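# Carry the three-carton tray from desk to counter

## Task

Move the tray carrying three drink cartons off the desk and onto the counter so that its entire bottom rests on the counter, with all three cartons upright on the tray. Then release it and pull the robot away. The robot must not topple or finish leaning, and the result only counts if it stays in place without the robot supporting it.

## Robot and tools

ROBOT. A Rainbow Robotics RB-Y1: a two-wheel drive base with two rear casters, two arms, a head, and a torso whose lower section (the leg) folds at ankle, knee and hip. The base is 0.66 m long and 0.58 m wide, and its front edge sits 0.10 m ahead of the drive axle. It cannot move sideways. A folded leg can stick out beyond the front edge. Loose objects may occasionally get a brief external shove.

FRAMES. Base frame: origin on the floor midway between the drive wheels, x forward, y left, z up. The result reports chest, left_hand and right_hand in this frame. chest is a spine point 0.08 m under the shoulders; its x is the facing direction and its z runs up the spine. A hand point lies between its finger pads; the fingers extend along the hand's -z and close along its x. Reported hand positions can be off, especially at long reach. base_odometry is measured from the base frame at scene start, counts wheel rotation only (slip looks like travel), and gives heading from -3.142 to 3.142, left positive.

execute_actions. Argument actions: a list holding one action or none (empty just returns state and images). An action may contain base, joints or both, plus optional speeds and min_time_s; its parts start together and may finish at different times. No action runs past 15 s.
- base: exactly one key. translate_m is a straight-line offset in metres from where the base is now, forward positive, -3 to 3. rotate_rad is a turn-in-place offset in radians, counter-clockwise (left) positive, -3.2 to 3.2. Offsets count from the base position in the latest reported state.
- joints: a map from joint name to an absolute target, radians except grippers (metres of pad opening). Ranges: torso_squat_rad 0 to 1.2 (higher lowers a level chest); torso_shift_rad -0.3 to 0.6 (positive pushes hips forward); torso_pitch_rad -0.2 to 1.4 (positive leans forward); torso_yaw_rad -1.5 to 1.5 (positive left); shoulder_pitch -2.356 to 2.356 (0 hangs, negative raises forward); left_shoulder_roll_rad 0 to 3.141, right_shoulder_roll_rad -3.141 to 0 (away from body); shoulder_yaw -2.094 to 2.094; elbow -2.617 to 0.01 (negative bends); forearm_roll -3.141 to 3.141; wrist_pitch -1.57 to 1.919 (negative tips hand forward); hand_roll -2.705 to 2.705; gripper_m 0 to 0.1; head_pan_rad -0.523 to 0.523 (positive left); head_tilt_rad -0.35 to 1.57 (positive down). Prefix arm joints with left_ or right_; yaw and roll signs mean the same on both arms. Done tolerance is ±0.02 rad, ±0.004 m for grippers. Torso combos must also hold: squat+shift<=1.52; squat-shift+pitch<=1.57; shift+0.5pitch-0.4squat<=0.7; shift+0.3pitch-0.5squat<=0.39, otherwise the commanded torso joints stop short as off_target. Unnamed joints or base may still be driving toward earlier targets.
- speeds: caps for this action only: translate_m 0.05 to 0.4 m/s, rotate_rad 0.1 to 1.509 rad/s (maxima are defaults). A base move needing over 8.667 s is refused.
- min_time_s: 0.1 to 8, the shortest duration for each arm and head motion.
- cameras: list from head_camera, left_wrist_camera, right_wrist_camera, all; omitted, null or all gives every camera, [] none. The pictures line gives image order. Head images are 896x504, wrist images 644x364.
Any unknown key or out-of-range value rejects the call and nothing moves. If a result reports a stop, remaining motion, wait and finished_scene calls in that same reply are skipped.

wait: seconds 0 to 10; commands nothing and returns state and images. zoom_image: camera plus region [x0, y0, x1, y1] in pixels of that camera's latest full image, origin top-left, at most 504 by 504. finished_scene: pass the current scene number; it is final and reports success.

RESULT LINES. base_status and joint_status describe how each motion of the last accepted action ended. done: reached target (for the base, the wheels turned enough, slip included). off_target: rested elsewhere, may still push. limit_stop_at_<name>: a built-in limit halted it. contact_stop: torso or arm met firm resistance (blocked, overloaded, or pinning an arm). time_out: exceeded 1.5x expected time (torso 2.5x) plus 1 s, cap 14 s. stopped_with_arm: torso halted because an arm contact-stopped. limit_stop_at_own_body: the self-collision guard stopped motion before contact. After these stops the joint holds where it is and forgets its target; a contact_stop, time_out or stopped_with_arm halts its whole group (the four torso joints; the seven joints of one arm). not_followed, under a joint command not followed line with a cause, means an arm's targets were held back by the arm-collision check; the gripper still acts, and the held-back targets may be retried later. on_its_own lists uncommanded parts; held at is a target, not a position. Motor temperatures lists per-arm values in joint_positions order; MOTOR HOT appears from 65 °C, and at 80 °C an OVER-TEMPERATURE FAULT brakes that arm and halts the call (limit_stop_at_motor_heat); resend targets afterwards.

RECOVERY. After a stop, first back the stuck part away in a separate action, arms before torso. Exception: if both hands hold one object and the torso contact-stops right at the start with nothing in the way, resend every arm joint (not grippers) at its current joint_positions value, then repeat the torso command.

CAUTIONS. To grip, command an opening at least 0.005 m narrower than the object; off_target is then expected. The base keeps driving into furniture, wheels spinning, and may keep pressing. A leg meeting furniture can shove the robot backward unseen in odometry. Each arm handles about 3 kg; heavy loads far forward can tip the robot with no protection. Never let the arms, grippers or fingers strike or press each other; the arm check skips grippers and palms. Joint torque reaching its limit (shoulders 66.5, elbows 34.2, wrist joints 23.7 N m, held weight included) freezes the robot for 10 s. Avoid drops, slips, slams and hard shoves; the robot keeps its last command while you think.

Each tool is called after "Call:" as name(argument=value, ...) on one line, values as JSON.

## Session

Call:
execute_actions(actions=[])

Scene clock: 0.00 s.
Motor temperatures (°C, as the motors report them): left_arm=[38 37 37 36 39 41 40] | right_arm=[39 32 37 34 38 43 40]
base_odometry: x=+0.000 y=+0.000 heading=+0.000 (m, m, rad; odometry frame)
base_status: not commanded
joint_positions: torso_squat_rad=+0.350 torso_shift_rad=+0.000 torso_pitch_rad=+0.000 torso_yaw_rad=+0.000 left_shoulder_pitch_rad=-0.011 left_shoulder_roll_rad=+0.022 left_shoulder_yaw_rad=-0.004 left_elbow_rad=-0.118 left_forearm_roll_rad=-0.053 left_wrist_pitch_rad=-0.015 left_hand_roll_rad=-0.050 left_gripper_m=+0.099 right_shoulder_pitch_rad=+0.012 right_shoulder_roll_rad=-0.033 right_shoulder_yaw_rad=-0.014 right_elbow_rad=-0.213 right_forearm_roll_rad=-0.003 right_wrist_pitch_rad=-0.021 right_hand_roll_rad=-0.003 right_gripper_m=+0.099 head_pan_rad=+0.000 head_tilt_rad=+0.400
joint_status: not commanded
chest: x=-0.2280 y=-0.0007 z=+1.2474 quat_wxyz=(+1.000, +0.001, +0.000, +0.000) (m; base frame)
left_hand: x=-0.1596 y=+0.2364 z=+0.5661 quat_wxyz=(+0.996, +0.015, -0.071, -0.056) (m; base frame)
right_hand: x=-0.1289 y=-0.2470 z=+0.5694 quat_wxyz=(+0.994, -0.017, -0.111, -0.009) (m; base frame)
pictures: head_camera, left_wrist_camera, right_wrist_camera
Images, in order (width x height): head_camera 896x504, left_wrist_camera 644x364, right_wrist_camera 644x364.

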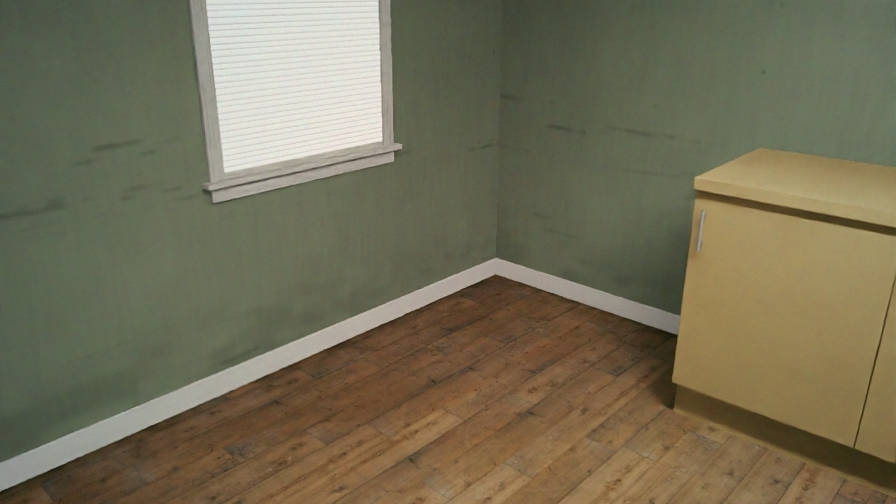

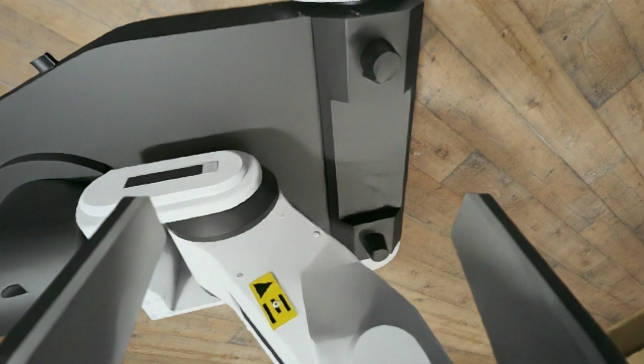

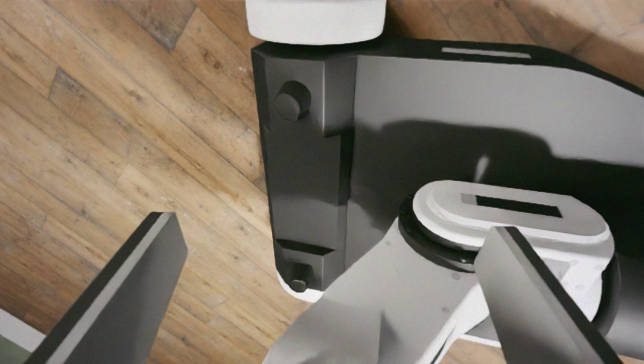

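Call:
execute_actions(actions=[{"base":{"rotate_rad":-1.0}}], cameras=["head_camera"])

Call:
execute_actions(actions=[{"base":{"rotate_rad":-1.1}}], cameras=["head_camera"])

Call:
execute_actions(actions=[{"base":{"rotate_rad":-1.1}}], cameras=["head_camera"])

Scene clock: 4.33 s.
Motor temperatures (°C, as the motors report them): left_arm=[38 37 37 36 39 41 40] | right_arm=[39 32 37 34 38 43 40]
base_odometry: x=+0.000 y=+0.000 heading=-0.999 (m, m, rad; odometry frame)
base_status: done
joint_positions: torso_squat_rad=+0.350 torso_shift_rad=+0.000 torso_pitch_rad=+0.000 torso_yaw_rad=+0.000 left_shoulder_pitch_rad=-0.011 left_shoulder_roll_rad=+0.022 left_shoulder_yaw_rad=-0.004 left_elbow_rad=-0.118 left_forearm_roll_rad=-0.053 left_wrist_pitch_rad=-0.015 left_hand_roll_rad=-0.050 left_gripper_m=+0.099 right_shoulder_pitch_rad=+0.012 right_shoulder_roll_rad=-0.033 right_shoulder_yaw_rad=-0.014 right_elbow_rad=-0.213 right_forearm_roll_rad=-0.003 right_wrist_pitch_rad=-0.021 right_hand_roll_rad=-0.003 right_gripper_m=+0.099 head_pan_rad=+0.000 head_tilt_rad=+0.400
joint_status: not commanded
chest: x=-0.2280 y=-0.0007 z=+1.2474 quat_wxyz=(+1.000, +0.001, +0.000, +0.000) (m; base frame)
left_hand: x=-0.1596 y=+0.2364 z=+0.5661 quat_wxyz=(+0.996, +0.015, -0.071, -0.056) (m; base frame)
right_hand: x=-0.1289 y=-0.2470 z=+0.5694 quat_wxyz=(+0.994, -0.017, -0.111, -0.009) (m; base frame)
pictures: head_camera
camera_calibration (this result's frames):
head_camera: T_world_to_cam=[[-0.0151249, -0.999854, -0.00794249, 0.0125591], [-0.364039, 0.0129047, -0.931294, 1.32762], [0.931261, -0.0111943, -0.364181, 0.661501], [0, 0, 0, 1]] pos_world=[-0.132536, 0.00282978, 1.47741]
Images, in order (width x height): head_camera 896x504.

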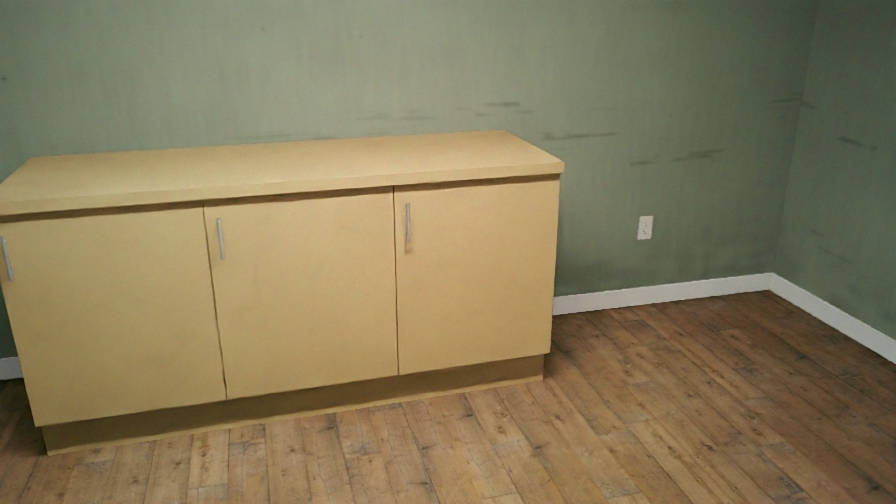

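Scene clock: 7.87 s.
Motor temperatures (°C, as the motors report them): left_arm=[38 37 37 36 39 41 40] | right_arm=[39 32 37 34 38 43 40]
base_odometry: x=+0.000 y=+0.001 heading=-2.098 (m, m, rad; odometry frame)
base_status: done
joint_positions: torso_squat_rad=+0.350 torso_shift_rad=+0.000 torso_pitch_rad=+0.000 torso_yaw_rad=+0.000 left_shoulder_pitch_rad=-0.011 left_shoulder_roll_rad=+0.022 left_shoulder_yaw_rad=-0.004 left_elbow_rad=-0.118 left_forearm_roll_rad=-0.053 left_wrist_pitch_rad=-0.015 left_hand_roll_rad=-0.050 left_gripper_m=+0.099 right_shoulder_pitch_rad=+0.012 right_shoulder_roll_rad=-0.033 right_shoulder_yaw_rad=-0.014 right_elbow_rad=-0.213 right_forearm_roll_rad=-0.003 right_wrist_pitch_rad=-0.021 right_hand_roll_rad=-0.003 right_gripper_m=+0.099 head_pan_rad=+0.000 head_tilt_rad=+0.400
joint_status: not commanded
chest: x=-0.2280 y=-0.0007 z=+1.2474 quat_wxyz=(+1.000, +0.001, +0.000, +0.000) (m; base frame)
left_hand: x=-0.1596 y=+0.2364 z=+0.5661 quat_wxyz=(+0.996, +0.015, -0.071, -0.056) (m; base frame)
right_hand: x=-0.1289 y=-0.2470 z=+0.5693 quat_wxyz=(+0.994, -0.017, -0.111, -0.009) (m; base frame)
pictures: head_camera
camera_calibration (this result's frames):
head_camera: T_world_to_cam=[[-0.0151249, -0.999854, -0.0079608, 0.012571], [-0.364039, 0.0129218, -0.931294, 1.32762], [0.931261, -0.0111877, -0.364181, 0.661502], [0, 0, 0, 1]] pos_world=[-0.132536, 0.00281462, 1.47741]
Images, in order (width x height): head_camera 896x504.

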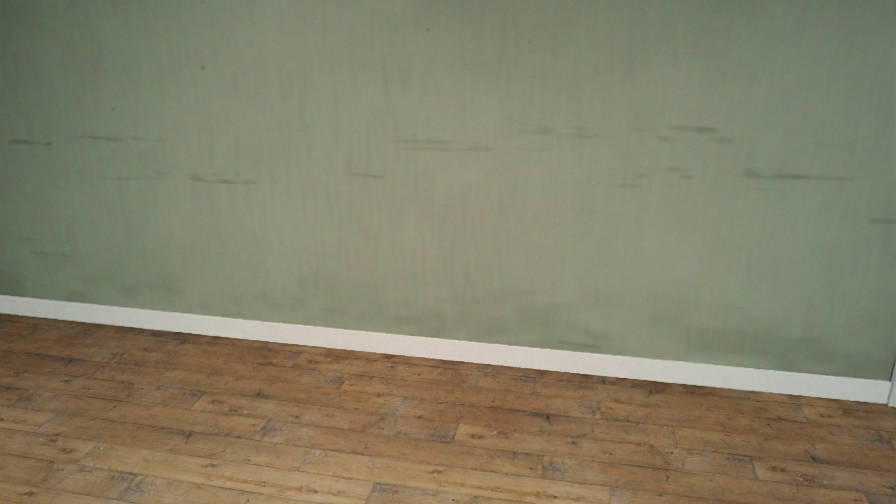

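Scene clock: 11.40 s.
Motor temperatures (°C, as the motors report them): left_arm=[38 37 37 36 39 41 40] | right_arm=[39 32 37 34 38 43 40]
base_odometry: x=+0.000 y=+0.001 heading=+3.086 (m, m, rad; odometry frame)
base_status: done
joint_positions: torso_squat_rad=+0.350 torso_shift_rad=+0.000 torso_pitch_rad=+0.000 torso_yaw_rad=+0.000 left_shoulder_pitch_rad=-0.011 left_shoulder_roll_rad=+0.022 left_shoulder_yaw_rad=-0.004 left_elbow_rad=-0.118 left_forearm_roll_rad=-0.053 left_wrist_pitch_rad=-0.015 left_hand_roll_rad=-0.050 left_gripper_m=+0.099 right_shoulder_pitch_rad=+0.012 right_shoulder_roll_rad=-0.033 right_shoulder_yaw_rad=-0.014 right_elbow_rad=-0.213 right_forearm_roll_rad=-0.003 right_wrist_pitch_rad=-0.021 right_hand_roll_rad=-0.003 right_gripper_m=+0.099 head_pan_rad=+0.000 head_tilt_rad=+0.400
joint_status: not commanded
chest: x=-0.2280 y=-0.0007 z=+1.2474 quat_wxyz=(+1.000, +0.001, +0.000, +0.000) (m; base frame)
left_hand: x=-0.1596 y=+0.2364 z=+0.5661 quat_wxyz=(+0.996, +0.015, -0.071, -0.056) (m; base frame)
right_hand: x=-0.1289 y=-0.2470 z=+0.5693 quat_wxyz=(+0.994, -0.017, -0.111, -0.009) (m; base frame)
pictures: head_camera
camera_calibration (this result's frames):
head_camera: T_world_to_cam=[[-0.0151247, -0.999854, -0.00797443, 0.0125815], [-0.364038, 0.0129344, -0.931294, 1.32762], [0.931261, -0.0111825, -0.36418, 0.661501], [0, 0, 0, 1]] pos_world=[-0.132537, 0.00280497, 1.47741]
Images, in order (width x height): head_camera 896x504.

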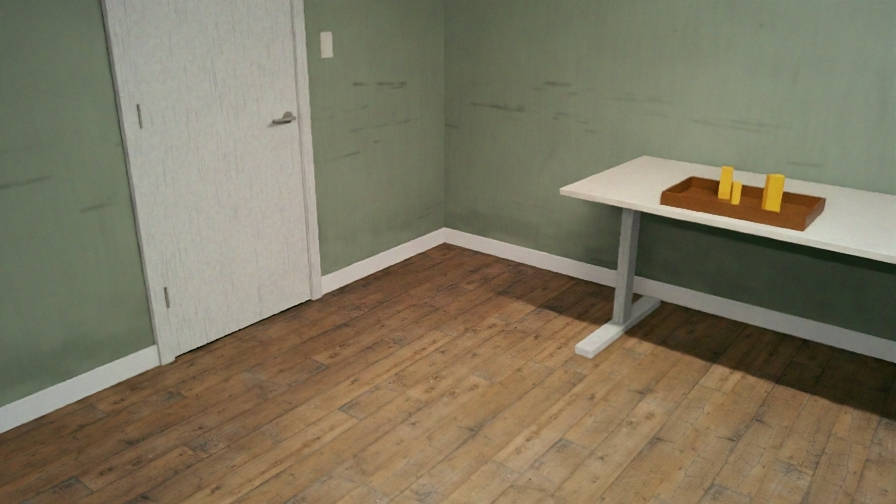

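Call:
execute_actions(actions=[{"base":{"rotate_rad":-0.13}}], cameras=[])

Call:
execute_actions(actions=[{"base":{"translate_m":1.12}}], cameras=[])

Call:
execute_actions(actions=[{"base":{"rotate_rad":-0.6},"joints":{"head_tilt_rad":0.6}}], cameras=["head_camera"])

Scene clock: 15.03 s.
Motor temperatures (°C, as the motors report them): left_arm=[38 37 37 36 39 41 40] | right_arm=[39 32 37 34 38 43 40]
base_odometry: x=+0.000 y=+0.001 heading=+2.956 (m, m, rad; odometry frame)
base_status: done
joint_positions: torso_squat_rad=+0.350 torso_shift_rad=+0.000 torso_pitch_rad=+0.000 torso_yaw_rad=+0.000 left_shoulder_pitch_rad=-0.011 left_shoulder_roll_rad=+0.022 left_shoulder_yaw_rad=-0.004 left_elbow_rad=-0.118 left_forearm_roll_rad=-0.053 left_wrist_pitch_rad=-0.015 left_hand_roll_rad=-0.050 left_gripper_m=+0.099 right_shoulder_pitch_rad=+0.012 right_shoulder_roll_rad=-0.033 right_shoulder_yaw_rad=-0.014 right_elbow_rad=-0.213 right_forearm_roll_rad=-0.003 right_wrist_pitch_rad=-0.021 right_hand_roll_rad=-0.003 right_gripper_m=+0.099 head_pan_rad=+0.000 head_tilt_rad=+0.400
joint_status: not commanded
chest: x=-0.2280 y=-0.0007 z=+1.2474 quat_wxyz=(+1.000, +0.001, +0.000, +0.000) (m; base frame)
left_hand: x=-0.1596 y=+0.2364 z=+0.5661 quat_wxyz=(+0.996, +0.015, -0.071, -0.056) (m; base frame)
right_hand: x=-0.1289 y=-0.2470 z=+0.5693 quat_wxyz=(+0.994, -0.017, -0.111, -0.009) (m; base frame)
pictures: none
No camera images: the call's "cameras" was empty. Leave "cameras" out to get every camera's image.

Scene clock: 19.17 s.
Motor temperatures (°C, as the motors report them): left_arm=[38 37 37 36 39 41 40] | right_arm=[39 32 37 34 38 43 40]
base_odometry: x=-1.100 y=+0.208 heading=+2.955 (m, m, rad; odometry frame)
base_status: done
joint_positions: torso_squat_rad=+0.350 torso_shift_rad=+0.000 torso_pitch_rad=+0.000 torso_yaw_rad=+0.000 left_shoulder_pitch_rad=-0.011 left_shoulder_roll_rad=+0.022 left_shoulder_yaw_rad=-0.004 left_elbow_rad=-0.118 left_forearm_roll_rad=-0.053 left_wrist_pitch_rad=-0.015 left_hand_roll_rad=-0.050 left_gripper_m=+0.099 right_shoulder_pitch_rad=+0.012 right_shoulder_roll_rad=-0.033 right_shoulder_yaw_rad=-0.014 right_elbow_rad=-0.213 right_forearm_roll_rad=-0.003 right_wrist_pitch_rad=-0.021 right_hand_roll_rad=-0.003 right_gripper_m=+0.099 head_pan_rad=+0.000 head_tilt_rad=+0.400
joint_status: not commanded
chest: x=-0.2279 y=-0.0007 z=+1.2474 quat_wxyz=(+1.000, +0.001, +0.000, +0.000) (m; base frame)
left_hand: x=-0.1595 y=+0.2364 z=+0.5661 quat_wxyz=(+0.996, +0.015, -0.071, -0.056) (m; base frame)
right_hand: x=-0.1288 y=-0.2470 z=+0.5693 quat_wxyz=(+0.994, -0.017, -0.111, -0.009) (m; base frame)
pictures: none
No camera images: the call's "cameras" was empty. Leave "cameras" out to get every camera's image.

Scene clock: 21.90 s.
Motor temperatures (°C, as the motors report them): left_arm=[38 37 37 36 39 41 40] | right_arm=[39 32 37 34 38 43 40]
base_odometry: x=-1.100 y=+0.207 heading=+2.356 (m, m, rad; odometry frame)
base_status: done
joint_positions: torso_squat_rad=+0.350 torso_shift_rad=+0.000 torso_pitch_rad=+0.000 torso_yaw_rad=+0.000 left_shoulder_pitch_rad=-0.011 left_shoulder_roll_rad=+0.022 left_shoulder_yaw_rad=-0.004 left_elbow_rad=-0.118 left_forearm_roll_rad=-0.053 left_wrist_pitch_rad=-0.015 left_hand_roll_rad=-0.050 left_gripper_m=+0.099 right_shoulder_pitch_rad=+0.012 right_shoulder_roll_rad=-0.033 right_shoulder_yaw_rad=-0.014 right_elbow_rad=-0.213 right_forearm_roll_rad=-0.003 right_wrist_pitch_rad=-0.021 right_hand_roll_rad=-0.003 right_gripper_m=+0.099 head_pan_rad=+0.000 head_tilt_rad=+0.600
joint_status: all done
chest: x=-0.2280 y=-0.0007 z=+1.2474 quat_wxyz=(+1.000, +0.001, +0.000, +0.000) (m; base frame)
left_hand: x=-0.1595 y=+0.2364 z=+0.5661 quat_wxyz=(+0.996, +0.015, -0.071, -0.056) (m; base frame)
right_hand: x=-0.1288 y=-0.2470 z=+0.5693 quat_wxyz=(+0.994, -0.017, -0.111, -0.009) (m; base frame)
pictures: head_camera
camera_calibration (this result's frames):
head_camera: T_world_to_cam=[[-0.0161888, -0.999858, -0.00472941, 0.00766949], [-0.5421, 0.0127515, -0.840217, 1.15917], [0.840158, -0.0110383, -0.542229, 0.900375], [0, 0, 0, 1]] pos_world=[-0.127949, 0.00282591, 1.4622]
Images, in order (width x height): head_camera 896x504.

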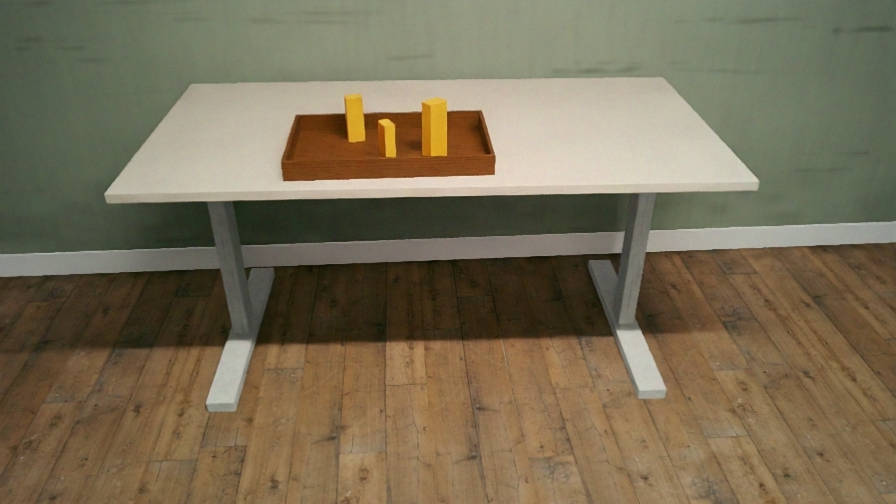

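Call:
execute_actions(actions=[{"base":{"rotate_rad":0.23},"joints":{"left_shoulder_pitch_rad":-0.8,"left_elbow_rad":-0.7,"left_wrist_pitch_rad":1.5,"left_shoulder_roll_rad":0.1,"right_shoulder_pitch_rad":-0.8,"right_elbow_rad":-0.7,"right_wrist_pitch_rad":1.5,"right_shoulder_roll_rad":-0.1,"right_shoulder_yaw_rad":0,"left_shoulder_yaw_rad":0,"left_forearm_roll_rad":0,"right_forearm_roll_rad":0,"left_hand_roll_rad":0,"right_hand_roll_rad":0,"torso_shift_rad":0.2}}], cameras=[])

Call:
execute_actions(actions=[{"base":{"translate_m":0.62}}], cameras=[])

Call:
execute_actions(actions=[{"base":{"rotate_rad":-0.26},"joints":{"head_tilt_rad":0.8}}])

Scene clock: 28.23 s.
Motor temperatures (°C, as the motors report them): left_arm=[38 37 37 36 39 41 40] | right_arm=[39 32 37 34 38 43 40]
base_odometry: x=-1.100 y=+0.208 heading=+2.584 (m, m, rad; odometry frame)
base_status: done
joint_positions: torso_squat_rad=+0.350 torso_shift_rad=+0.200 torso_pitch_rad=+0.000 torso_yaw_rad=+0.000 left_shoulder_pitch_rad=-0.800 left_shoulder_roll_rad=+0.100 left_shoulder_yaw_rad=+0.000 left_elbow_rad=-0.700 left_forearm_roll_rad=+0.000 left_wrist_pitch_rad=+1.500 left_hand_roll_rad=+0.000 left_gripper_m=+0.099 right_shoulder_pitch_rad=-0.800 right_shoulder_roll_rad=-0.100 right_shoulder_yaw_rad=+0.000 right_elbow_rad=-0.700 right_forearm_roll_rad=+0.000 right_wrist_pitch_rad=+1.500 right_hand_roll_rad=+0.000 right_gripper_m=+0.099 head_pan_rad=+0.000 head_tilt_rad=+0.600
joint_status: all done
chest: x=-0.0972 y=-0.0007 z=+1.2343 quat_wxyz=(+1.000, +0.001, +0.000, +0.000) (m; base frame)
left_hand: x=+0.3611 y=+0.2175 z=+0.8502 quat_wxyz=(+0.992, +0.088, +0.015, -0.088) (m; base frame)
right_hand: x=+0.3610 y=-0.2180 z=+0.8496 quat_wxyz=(+0.992, -0.086, +0.016, +0.088) (m; base frame)
pictures: none
No camera images: the call's "cameras" was empty. Leave "cameras" out to get every camera's image.

Scene clock: 31.33 s.
Motor temperatures (°C, as the motors report them): left_arm=[38 37 37 36 39 41 40] | right_arm=[39 32 37 34 38 43 40]
base_odometry: x=-1.626 y=+0.536 heading=+2.583 (m, m, rad; odometry frame)
base_status: done
joint_positions: torso_squat_rad=+0.350 torso_shift_rad=+0.200 torso_pitch_rad=+0.000 torso_yaw_rad=+0.000 left_shoulder_pitch_rad=-0.800 left_shoulder_roll_rad=+0.100 left_shoulder_yaw_rad=+0.000 left_elbow_rad=-0.700 left_forearm_roll_rad=+0.000 left_wrist_pitch_rad=+1.500 left_hand_roll_rad=+0.000 left_gripper_m=+0.099 right_shoulder_pitch_rad=-0.800 right_shoulder_roll_rad=-0.100 right_shoulder_yaw_rad=+0.000 right_elbow_rad=-0.700 right_forearm_roll_rad=+0.000 right_wrist_pitch_rad=+1.500 right_hand_roll_rad=+0.000 right_gripper_m=+0.099 head_pan_rad=+0.000 head_tilt_rad=+0.600
joint_status: not commanded
chest: x=-0.0972 y=-0.0007 z=+1.2343 quat_wxyz=(+1.000, +0.001, +0.000, +0.000) (m; base frame)
left_hand: x=+0.3610 y=+0.2175 z=+0.8502 quat_wxyz=(+0.992, +0.088, +0.016, -0.088) (m; base frame)
right_hand: x=+0.3609 y=-0.2180 z=+0.8495 quat_wxyz=(+0.992, -0.086, +0.016, +0.088) (m; base frame)
pictures: none
No camera images: the call's "cameras" was empty. Leave "cameras" out to get every camera's image.

Scene clock: 33.10 s.
Motor temperatures (°C, as the motors report them): left_arm=[38 37 37 36 39 41 40] | right_arm=[39 32 37 34 38 43 40]
base_odometry: x=-1.626 y=+0.536 heading=+2.323 (m, m, rad; odometry frame)
base_status: done
joint_positions: torso_squat_rad=+0.350 torso_shift_rad=+0.200 torso_pitch_rad=+0.000 torso_yaw_rad=+0.000 left_shoulder_pitch_rad=-0.800 left_shoulder_roll_rad=+0.100 left_shoulder_yaw_rad=+0.000 left_elbow_rad=-0.700 left_forearm_roll_rad=+0.000 left_wrist_pitch_rad=+1.500 left_hand_roll_rad=+0.000 left_gripper_m=+0.099 right_shoulder_pitch_rad=-0.800 right_shoulder_roll_rad=-0.100 right_shoulder_yaw_rad=+0.000 right_elbow_rad=-0.700 right_forearm_roll_rad=+0.000 right_wrist_pitch_rad=+1.500 right_hand_roll_rad=+0.000 right_gripper_m=+0.099 head_pan_rad=+0.000 head_tilt_rad=+0.800
joint_status: all done
chest: x=-0.0972 y=-0.0007 z=+1.2343 quat_wxyz=(+1.000, +0.001, +0.000, +0.000) (m; base frame)
left_hand: x=+0.3610 y=+0.2175 z=+0.8502 quat_wxyz=(+0.992, +0.088, +0.016, -0.088) (m; base frame)
right_hand: x=+0.3609 y=-0.2180 z=+0.8495 quat_wxyz=(+0.992, -0.086, +0.016, +0.088) (m; base frame)
pictures: head_camera, left_wrist_camera, right_wrist_camera
camera_calibration (this result's frames):
head_camera: T_world_to_cam=[[-0.0165768, -0.999862, -0.00137768, 0.00484947], [-0.698214, 0.012562, -0.715779, 1.02879], [0.715697, -0.0109034, -0.698326, 0.997983], [0, 0, 0, 1]] pos_world=[0.00414287, 0.00280654, 1.43331]
left_wrist_camera: T_world_to_cam=[[0.988112, -0.153431, -0.0096287, -0.318467], [-0.130276, -0.868956, 0.477435, -0.140131], [-0.0816203, -0.470505, -0.878614, 0.962205], [0, 0, 0, 1]] pos_world=[0.374961, 0.282092, 0.909245]
right_wrist_camera: T_world_to_cam=[[-0.980506, -0.195979, 0.0141421, 0.30145], [-0.165405, 0.862107, 0.478971, -0.123728], [-0.10606, 0.467295, -0.877717, 0.9657], [0, 0, 0, 1]] pos_world=[0.377531, -0.285522, 0.90261]
Images, in order (width x height): head_camera 896x504, left_wrist_camera 644x364, right_wrist_camera 644x364.

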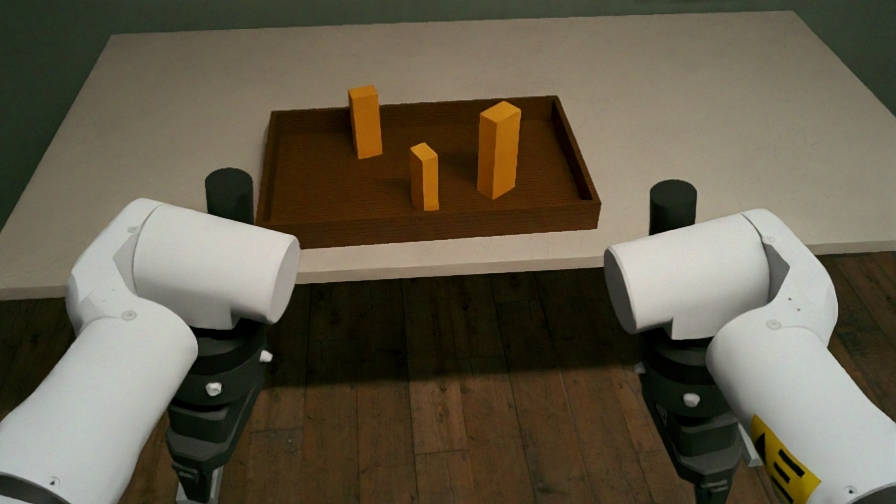

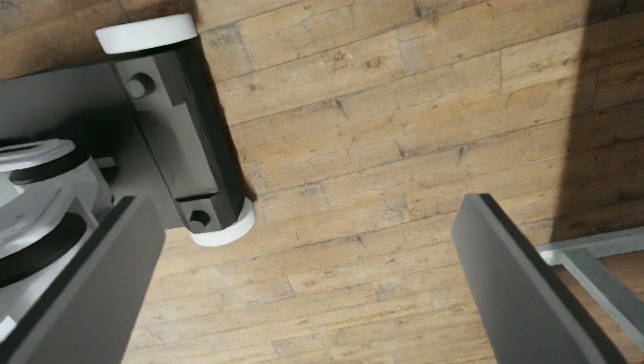

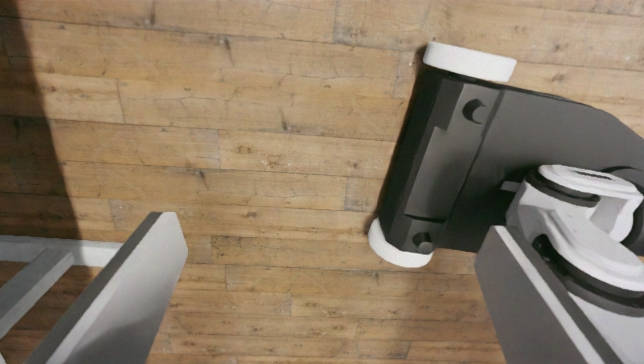

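Call:
execute_actions(actions=[{"base":{"rotate_rad":0.07},"joints":{"left_forearm_roll_rad":0.18,"right_forearm_roll_rad":-0.18,"left_hand_roll_rad":1.7,"right_hand_roll_rad":-1.7,"left_shoulder_roll_rad":0.15,"right_shoulder_roll_rad":-0.3}}], cameras=[])

Call:
execute_actions(actions=[{"base":{"translate_m":0.45}}])

Scene clock: 38.77 s.
Motor temperatures (°C, as the motors report them): left_arm=[38 37 37 36 39 41 40] | right_arm=[39 32 37 34 38 43 40]
base_odometry: x=-1.626 y=+0.536 heading=+2.393 (m, m, rad; odometry frame)
base_status: done
joint_positions: torso_squat_rad=+0.350 torso_shift_rad=+0.200 torso_pitch_rad=+0.000 torso_yaw_rad=+0.000 left_shoulder_pitch_rad=-0.800 left_shoulder_roll_rad=+0.150 left_shoulder_yaw_rad=+0.000 left_elbow_rad=-0.700 left_forearm_roll_rad=+0.180 left_wrist_pitch_rad=+1.500 left_hand_roll_rad=+1.700 left_gripper_m=+0.099 right_shoulder_pitch_rad=-0.800 right_shoulder_roll_rad=-0.300 right_shoulder_yaw_rad=+0.000 right_elbow_rad=-0.700 right_forearm_roll_rad=-0.180 right_wrist_pitch_rad=+1.500 right_hand_roll_rad=-1.700 right_gripper_m=+0.099 head_pan_rad=+0.000 head_tilt_rad=+0.800
joint_status: all done
chest: x=-0.0972 y=-0.0007 z=+1.2343 quat_wxyz=(+1.000, +0.001, +0.000, +0.000) (m; base frame)
left_hand: x=+0.3607 y=+0.2084 z=+0.8514 quat_wxyz=(+0.706, +0.024, +0.000, +0.708) (m; base frame)
right_hand: x=+0.3736 y=-0.3035 z=+0.8716 quat_wxyz=(+0.667, -0.047, -0.048, -0.742) (m; base frame)
pictures: none
No camera images: the call's "cameras" was empty. Leave "cameras" out to get every camera's image.

Scene clock: 41.53 s.
Motor temperatures (°C, as the motors report them): left_arm=[38 37 37 36 39 41 40] | right_arm=[39 32 37 34 38 43 40]
base_odometry: x=-1.956 y=+0.843 heading=+2.392 (m, m, rad; odometry frame)
base_status: done
joint_positions: torso_squat_rad=+0.350 torso_shift_rad=+0.200 torso_pitch_rad=+0.000 torso_yaw_rad=+0.000 left_shoulder_pitch_rad=-0.800 left_shoulder_roll_rad=+0.150 left_shoulder_yaw_rad=+0.000 left_elbow_rad=-0.700 left_forearm_roll_rad=+0.180 left_wrist_pitch_rad=+1.500 left_hand_roll_rad=+1.700 left_gripper_m=+0.099 right_shoulder_pitch_rad=-0.800 right_shoulder_roll_rad=-0.300 right_shoulder_yaw_rad=+0.000 right_elbow_rad=-0.700 right_forearm_roll_rad=-0.180 right_wrist_pitch_rad=+1.500 right_hand_roll_rad=-1.700 right_gripper_m=+0.099 head_pan_rad=+0.000 head_tilt_rad=+0.800
joint_status: not commanded
chest: x=-0.0973 y=-0.0007 z=+1.2343 quat_wxyz=(+1.000, +0.001, +0.000, +0.000) (m; base frame)
left_hand: x=+0.3607 y=+0.2084 z=+0.8514 quat_wxyz=(+0.706, +0.024, +0.000, +0.708) (m; base frame)
right_hand: x=+0.3736 y=-0.3035 z=+0.8716 quat_wxyz=(+0.667, -0.047, -0.048, -0.742) (m; base frame)
pictures: head_camera, left_wrist_camera, right_wrist_camera
camera_calibration (this result's frames):
head_camera: T_world_to_cam=[[-0.016591, -0.999861, -0.00137503, 0.00484631], [-0.698181, 0.0125695, -0.715811, 1.02882], [0.715729, -0.010916, -0.698293, 0.997959], [0, 0, 0, 1]] pos_world=[0.00411602, 0.00280755, 1.43332]
left_wrist_camera: T_world_to_cam=[[-0.0267477, 0.997346, 0.0677214, -0.259146], [0.804084, -0.0187838, 0.594219, -0.762306], [0.593913, 0.0703477, -0.801448, 0.536944], [0, 0, 0, 1]] pos_world=[0.287128, 0.206366, 0.900858]
right_wrist_camera: T_world_to_cam=[[0.0877754, 0.981693, -0.169037, 0.414737], [0.787684, 0.0354779, 0.615057, -0.784109], [0.609795, -0.187135, -0.77015, 0.466509], [0, 0, 0, 1]] pos_world=[0.296751, -0.292026, 0.91166]
Images, in order (width x height): head_camera 896x504, left_wrist_camera 644x364, right_wrist_camera 644x364.

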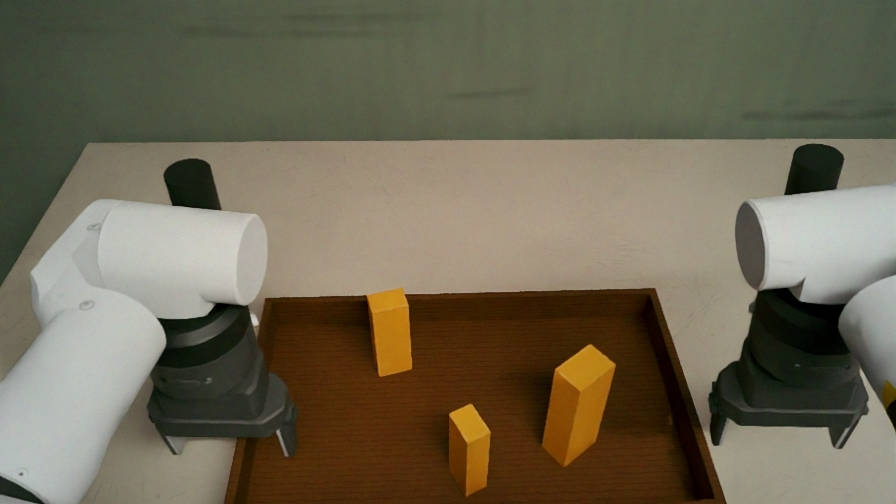

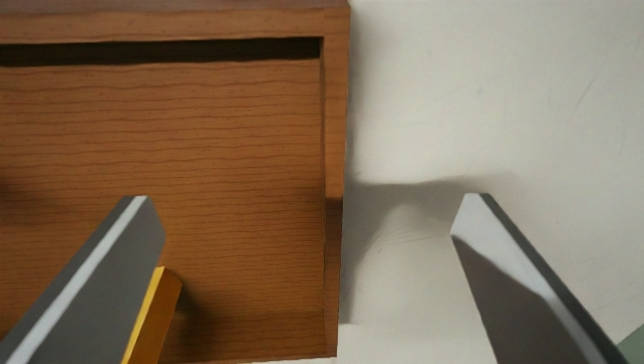

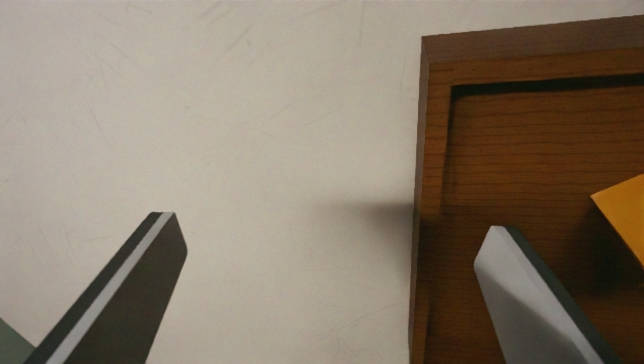

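Call:
execute_actions(actions=[{"base":{"translate_m":0.09},"joints":{"right_forearm_roll_rad":-0.26,"right_hand_roll_rad":-1.62,"right_shoulder_roll_rad":-0.23,"left_hand_roll_rad":1.6,"torso_squat_rad":0.45}}])

Scene clock: 44.23 s.
Motor temperatures (°C, as the motors report them): left_arm=[38 37 37 36 39 41 40] | right_arm=[39 32 37 34 38 43 40]
base_odometry: x=-2.022 y=+0.904 heading=+2.390 (m, m, rad; odometry frame)
base_status: done
joint_positions: torso_squat_rad=+0.450 torso_shift_rad=+0.200 torso_pitch_rad=+0.000 torso_yaw_rad=+0.000 left_shoulder_pitch_rad=-0.800 left_shoulder_roll_rad=+0.150 left_shoulder_yaw_rad=+0.000 left_elbow_rad=-0.700 left_forearm_roll_rad=+0.180 left_wrist_pitch_rad=+1.500 left_hand_roll_rad=+1.600 left_gripper_m=+0.099 right_shoulder_pitch_rad=-0.800 right_shoulder_roll_rad=-0.230 right_shoulder_yaw_rad=+0.000 right_elbow_rad=-0.700 right_forearm_roll_rad=-0.260 right_wrist_pitch_rad=+1.500 right_hand_roll_rad=-1.620 right_gripper_m=+0.099 head_pan_rad=+0.000 head_tilt_rad=+0.800
joint_status: all done
chest: x=-0.1026 y=-0.0007 z=+1.2077 quat_wxyz=(+1.000, +0.001, +0.000, +0.000) (m; base frame)
left_hand: x=+0.3553 y=+0.2085 z=+0.8248 quat_wxyz=(+0.740, +0.024, +0.001, +0.672) (m; base frame)
right_hand: x=+0.3622 y=-0.2411 z=+0.8331 quat_wxyz=(+0.712, -0.010, +0.006, -0.702) (m; base frame)
pictures: head_camera, left_wrist_camera, right_wrist_camera
camera_calibration (this result's frames):
head_camera: T_world_to_cam=[[-0.0165757, -0.999862, -0.00135808, 0.00473329], [-0.698269, 0.012548, -0.715726, 1.00595], [0.715644, -0.0109153, -0.69838, 0.983269], [0, 0, 0, 1]] pos_world=[-0.00116528, 0.0028426, 1.40669]
left_wrist_camera: T_world_to_cam=[[0.072775, 0.995271, 0.0643358, -0.289755], [0.800426, -0.0967677, 0.591569, -0.722402], [0.594997, 0.00844458, -0.803683, 0.533106], [0, 0, 0, 1]] pos_world=[0.28212, 0.213978, 0.874441]
right_wrist_camera: T_world_to_cam=[[-0.0340099, 0.998571, -0.041212, 0.289687], [0.79817, 0.0519548, 0.600188, -0.741096], [0.601472, -0.0124819, -0.798797, 0.524486], [0, 0, 0, 1]] pos_world=[0.285909, -0.244223, 0.875693]
Images, in order (width x height): head_camera 896x504, left_wrist_camera 644x364, right_wrist_camera 644x364.

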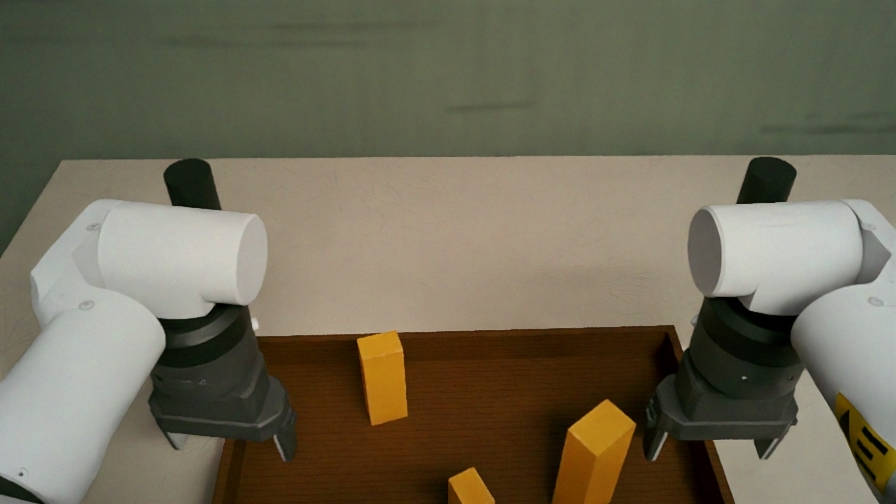

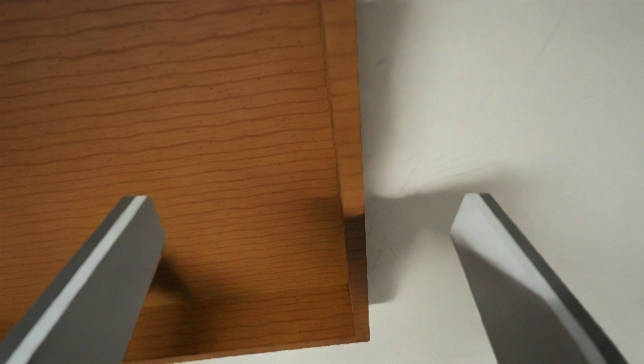

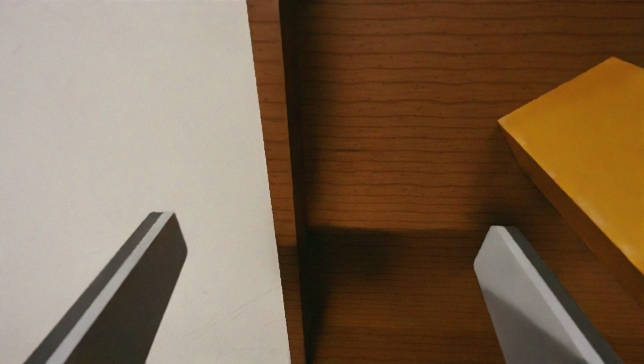

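Call:
execute_actions(actions=[{"joints":{"right_shoulder_roll_rad":-0.255,"left_shoulder_roll_rad":0.185,"left_hand_roll_rad":1.68,"left_forearm_roll_rad":0.21,"right_forearm_roll_rad":-0.28}}], cameras=[])

Call:
execute_actions(actions=[{"joints":{"torso_squat_rad":0.64}}])

Scene clock: 46.87 s.
Motor temperatures (°C, as the motors report them): left_arm=[38 37 37 36 39 41 40] | right_arm=[39 32 37 34 38 43 40]
base_odometry: x=-2.022 y=+0.904 heading=+2.390 (m, m, rad; odometry frame)
base_status: not commanded
joint_positions: torso_squat_rad=+0.450 torso_shift_rad=+0.200 torso_pitch_rad=+0.000 torso_yaw_rad=+0.000 left_shoulder_pitch_rad=-0.800 left_shoulder_roll_rad=+0.185 left_shoulder_yaw_rad=+0.000 left_elbow_rad=-0.700 left_forearm_roll_rad=+0.210 left_wrist_pitch_rad=+1.500 left_hand_roll_rad=+1.680 left_gripper_m=+0.099 right_shoulder_pitch_rad=-0.800 right_shoulder_roll_rad=-0.255 right_shoulder_yaw_rad=+0.000 right_elbow_rad=-0.700 right_forearm_roll_rad=-0.280 right_wrist_pitch_rad=+1.500 right_hand_roll_rad=-1.620 right_gripper_m=+0.099 head_pan_rad=+0.000 head_tilt_rad=+0.800
joint_status: all done
chest: x=-0.1026 y=-0.0007 z=+1.2077 quat_wxyz=(+1.000, +0.001, +0.000, +0.000) (m; base frame)
left_hand: x=+0.3586 y=+0.2237 z=+0.8285 quat_wxyz=(+0.703, +0.020, +0.000, +0.711) (m; base frame)
right_hand: x=+0.3643 y=-0.2523 z=+0.8364 quat_wxyz=(+0.705, -0.008, +0.005, -0.709) (m; base frame)
pictures: none
No camera images: the call's "cameras" was empty. Leave "cameras" out to get every camera's image.

Scene clock: 48.30 s.
Motor temperatures (°C, as the motors report them): left_arm=[38 37 37 36 39 41 40] | right_arm=[39 32 37 34 38 43 40]
base_odometry: x=-2.022 y=+0.904 heading=+2.390 (m, m, rad; odometry frame)
base_status: not commanded
joint_positions: torso_squat_rad=+0.640 torso_shift_rad=+0.200 torso_pitch_rad=+0.000 torso_yaw_rad=+0.000 left_shoulder_pitch_rad=-0.800 left_shoulder_roll_rad=+0.185 left_shoulder_yaw_rad=+0.000 left_elbow_rad=-0.700 left_forearm_roll_rad=+0.210 left_wrist_pitch_rad=+1.500 left_hand_roll_rad=+1.680 left_gripper_m=+0.099 right_shoulder_pitch_rad=-0.800 right_shoulder_roll_rad=-0.255 right_shoulder_yaw_rad=+0.000 right_elbow_rad=-0.700 right_forearm_roll_rad=-0.280 right_wrist_pitch_rad=+1.500 right_hand_roll_rad=-1.620 right_gripper_m=+0.099 head_pan_rad=+0.000 head_tilt_rad=+0.800
joint_status: all done
chest: x=-0.1165 y=-0.0007 z=+1.1402 quat_wxyz=(+1.000, +0.001, +0.000, +0.000) (m; base frame)
left_hand: x=+0.3448 y=+0.2238 z=+0.7612 quat_wxyz=(+0.703, +0.020, +0.000, +0.711) (m; base frame)
right_hand: x=+0.3505 y=-0.2522 z=+0.7691 quat_wxyz=(+0.705, -0.008, +0.005, -0.709) (m; base frame)
pictures: head_camera, left_wrist_camera, right_wrist_camera
camera_calibration (this result's frames):
head_camera: T_world_to_cam=[[-0.0165897, -0.999861, -0.00136987, 0.004463], [-0.69803, 0.0125626, -0.715958, 0.948269], [0.715876, -0.0109213, -0.698142, 0.945856], [0, 0, 0, 1]] pos_world=[-0.0151212, 0.00287963, 1.33927]
left_wrist_camera: T_world_to_cam=[[-0.0338979, 0.997517, 0.0617249, -0.261779], [0.80126, -0.00978938, 0.598237, -0.699716], [0.597356, 0.0697367, -0.798939, 0.469957], [0, 0, 0, 1]] pos_world=[0.271049, 0.221506, 0.810221]
right_wrist_camera: T_world_to_cam=[[-0.0150963, 0.999126, -0.0389824, 0.289586], [0.795745, 0.035612, 0.604583, -0.699425], [0.605443, -0.0218931, -0.795587, 0.474005], [0, 0, 0, 1]] pos_world=[0.273953, -0.254047, 0.811262]
Images, in order (width x height): head_camera 896x504, left_wrist_camera 644x364, right_wrist_camera 644x364.

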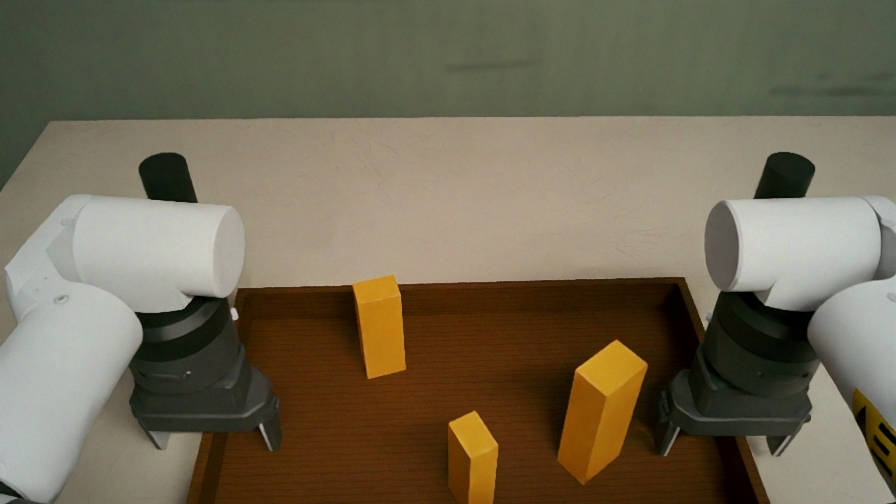

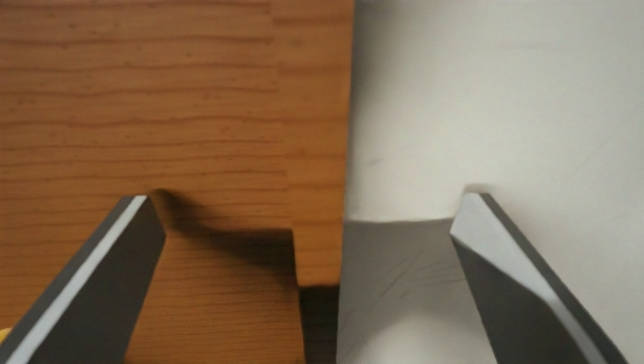

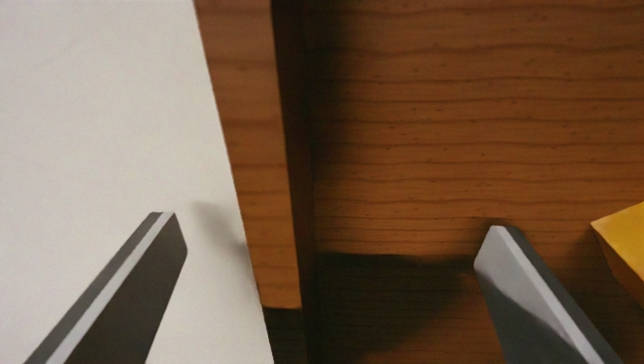

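Call:
execute_actions(actions=[{"joints":{"right_shoulder_roll_rad":-0.285,"right_shoulder_pitch_rad":-0.775,"right_wrist_pitch_rad":1.475,"right_hand_roll_rad":-1.6}}], cameras=["right_wrist_camera"])

Call:
execute_actions(actions=[{"joints":{"left_gripper_m":0.004,"right_gripper_m":0.004}}])

Scene clock: 50.70 s.
Motor temperatures (°C, as the motors report them): left_arm=[38 37 37 36 39 41 40] | right_arm=[39 32 37 34 38 43 40]
base_odometry: x=-2.022 y=+0.904 heading=+2.390 (m, m, rad; odometry frame)
base_status: not commanded
joint_positions: torso_squat_rad=+0.640 torso_shift_rad=+0.200 torso_pitch_rad=+0.000 torso_yaw_rad=+0.000 left_shoulder_pitch_rad=-0.800 left_shoulder_roll_rad=+0.185 left_shoulder_yaw_rad=+0.000 left_elbow_rad=-0.700 left_forearm_roll_rad=+0.210 left_wrist_pitch_rad=+1.500 left_hand_roll_rad=+1.680 left_gripper_m=+0.099 right_shoulder_pitch_rad=-0.775 right_shoulder_roll_rad=-0.285 right_shoulder_yaw_rad=+0.000 right_elbow_rad=-0.700 right_forearm_roll_rad=-0.280 right_wrist_pitch_rad=+1.475 right_hand_roll_rad=-1.600 right_gripper_m=+0.099 head_pan_rad=+0.000 head_tilt_rad=+0.800
joint_status: all done
chest: x=-0.1164 y=-0.0007 z=+1.1402 quat_wxyz=(+1.000, +0.001, +0.000, +0.000) (m; base frame)
left_hand: x=+0.3448 y=+0.2238 z=+0.7612 quat_wxyz=(+0.703, +0.020, +0.000, +0.711) (m; base frame)
right_hand: x=+0.3477 y=-0.2750 z=+0.7623 quat_wxyz=(+0.702, -0.012, -0.005, -0.712) (m; base frame)
pictures: right_wrist_camera
camera_calibration (this result's frames):
right_wrist_camera: T_world_to_cam=[[-0.00643451, 0.998224, -0.059218, 0.324209], [0.790992, 0.0413115, 0.61043, -0.693504], [0.611792, -0.0429132, -0.789854, 0.457516], [0, 0, 0, 1]] pos_world=[0.270738, -0.27535, 0.803905]
Images, in order (width x height): right_wrist_camera 644x364.

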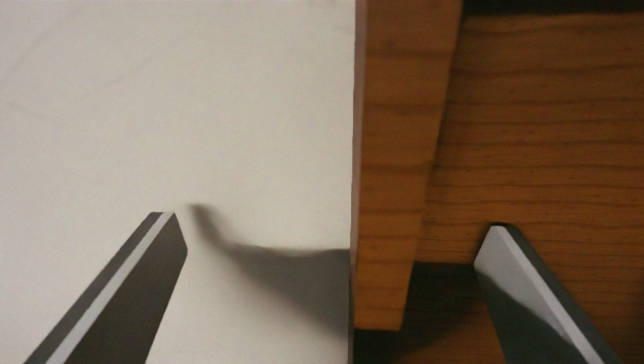

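Scene clock: 52.13 s.
Motor temperatures (°C, as the motors report them): left_arm=[38 37 37 36 39 41 40] | right_arm=[39 32 37 34 38 43 40]
base_odometry: x=-2.022 y=+0.904 heading=+2.390 (m, m, rad; odometry frame)
base_status: not commanded
joint_positions: torso_squat_rad=+0.640 torso_shift_rad=+0.200 torso_pitch_rad=+0.000 torso_yaw_rad=+0.000 left_shoulder_pitch_rad=-0.801 left_shoulder_roll_rad=+0.181 left_shoulder_yaw_rad=+0.000 left_elbow_rad=-0.701 left_forearm_roll_rad=+0.212 left_wrist_pitch_rad=+1.500 left_hand_roll_rad=+1.680 left_gripper_m=+0.009 right_shoulder_pitch_rad=-0.775 right_shoulder_roll_rad=-0.281 right_shoulder_yaw_rad=+0.000 right_elbow_rad=-0.700 right_forearm_roll_rad=-0.282 right_wrist_pitch_rad=+1.475 right_hand_roll_rad=-1.600 right_gripper_m=+0.010 head_pan_rad=+0.000 head_tilt_rad=+0.800
joint_status: left_gripper_m off_target (ended at +0.009, target +0.004); right_gripper_m off_target (ended at +0.010, target +0.004)
chest: x=-0.1164 y=-0.0007 z=+1.1402 quat_wxyz=(+1.000, +0.001, +0.000, +0.000) (m; base frame)
left_hand: x=+0.3448 y=+0.2206 z=+0.7611 quat_wxyz=(+0.704, +0.019, +0.002, +0.710) (m; base frame)
right_hand: x=+0.3477 y=-0.2720 z=+0.7621 quat_wxyz=(+0.704, -0.010, -0.003, -0.711) (m; base frame)
pictures: head_camera, left_wrist_camera, right_wrist_camera
camera_calibration (this result's frames):
head_camera: T_world_to_cam=[[-0.0165851, -0.999861, -0.00138616, 0.00447543], [-0.698051, 0.0125714, -0.715937, 0.948252], [0.715856, -0.0109063, -0.698163, 0.945867], [0, 0, 0, 1]] pos_world=[-0.0151017, 0.00286985, 1.33926]
left_wrist_camera: T_world_to_cam=[[-0.0311178, 0.997882, 0.0571279, -0.256162], [0.801165, -0.00927292, 0.598372, -0.699872], [0.597634, 0.0643889, -0.799179, 0.471383], [0, 0, 0, 1]] pos_world=[0.271027, 0.218778, 0.810138]
right_wrist_camera: T_world_to_cam=[[-0.00937086, 0.998468, -0.0545418, 0.318663], [0.790904, 0.0407761, 0.61058, -0.693749], [0.611868, -0.0374157, -0.790075, 0.459034], [0, 0, 0, 1]] pos_world=[0.270807, -0.272711, 0.803641]
Images, in order (width x height): head_camera 896x504, left_wrist_camera 644x364, right_wrist_camera 644x364.

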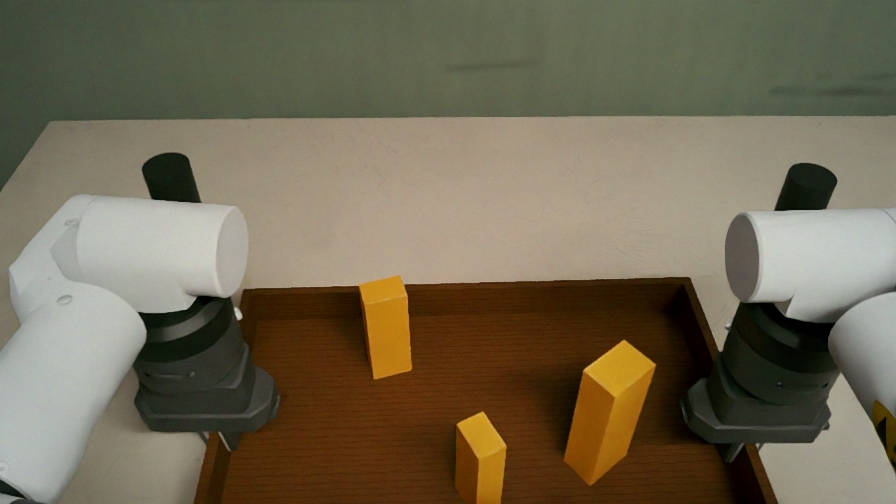

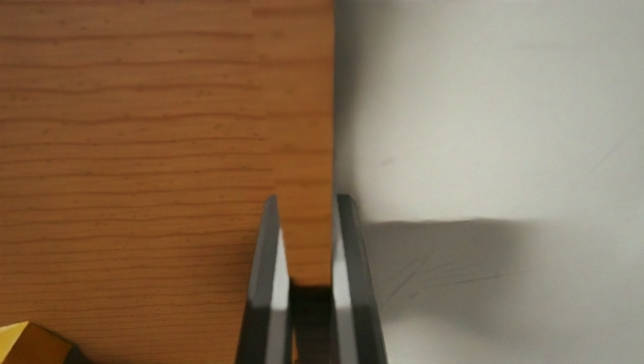

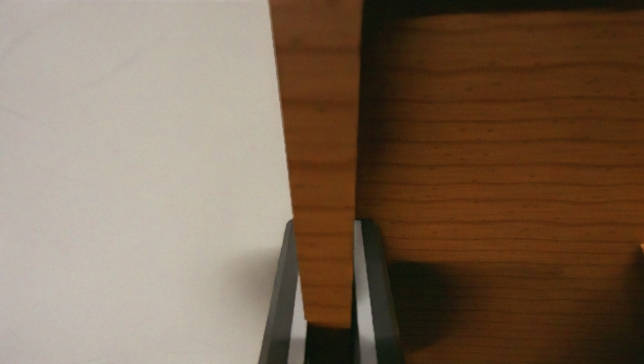

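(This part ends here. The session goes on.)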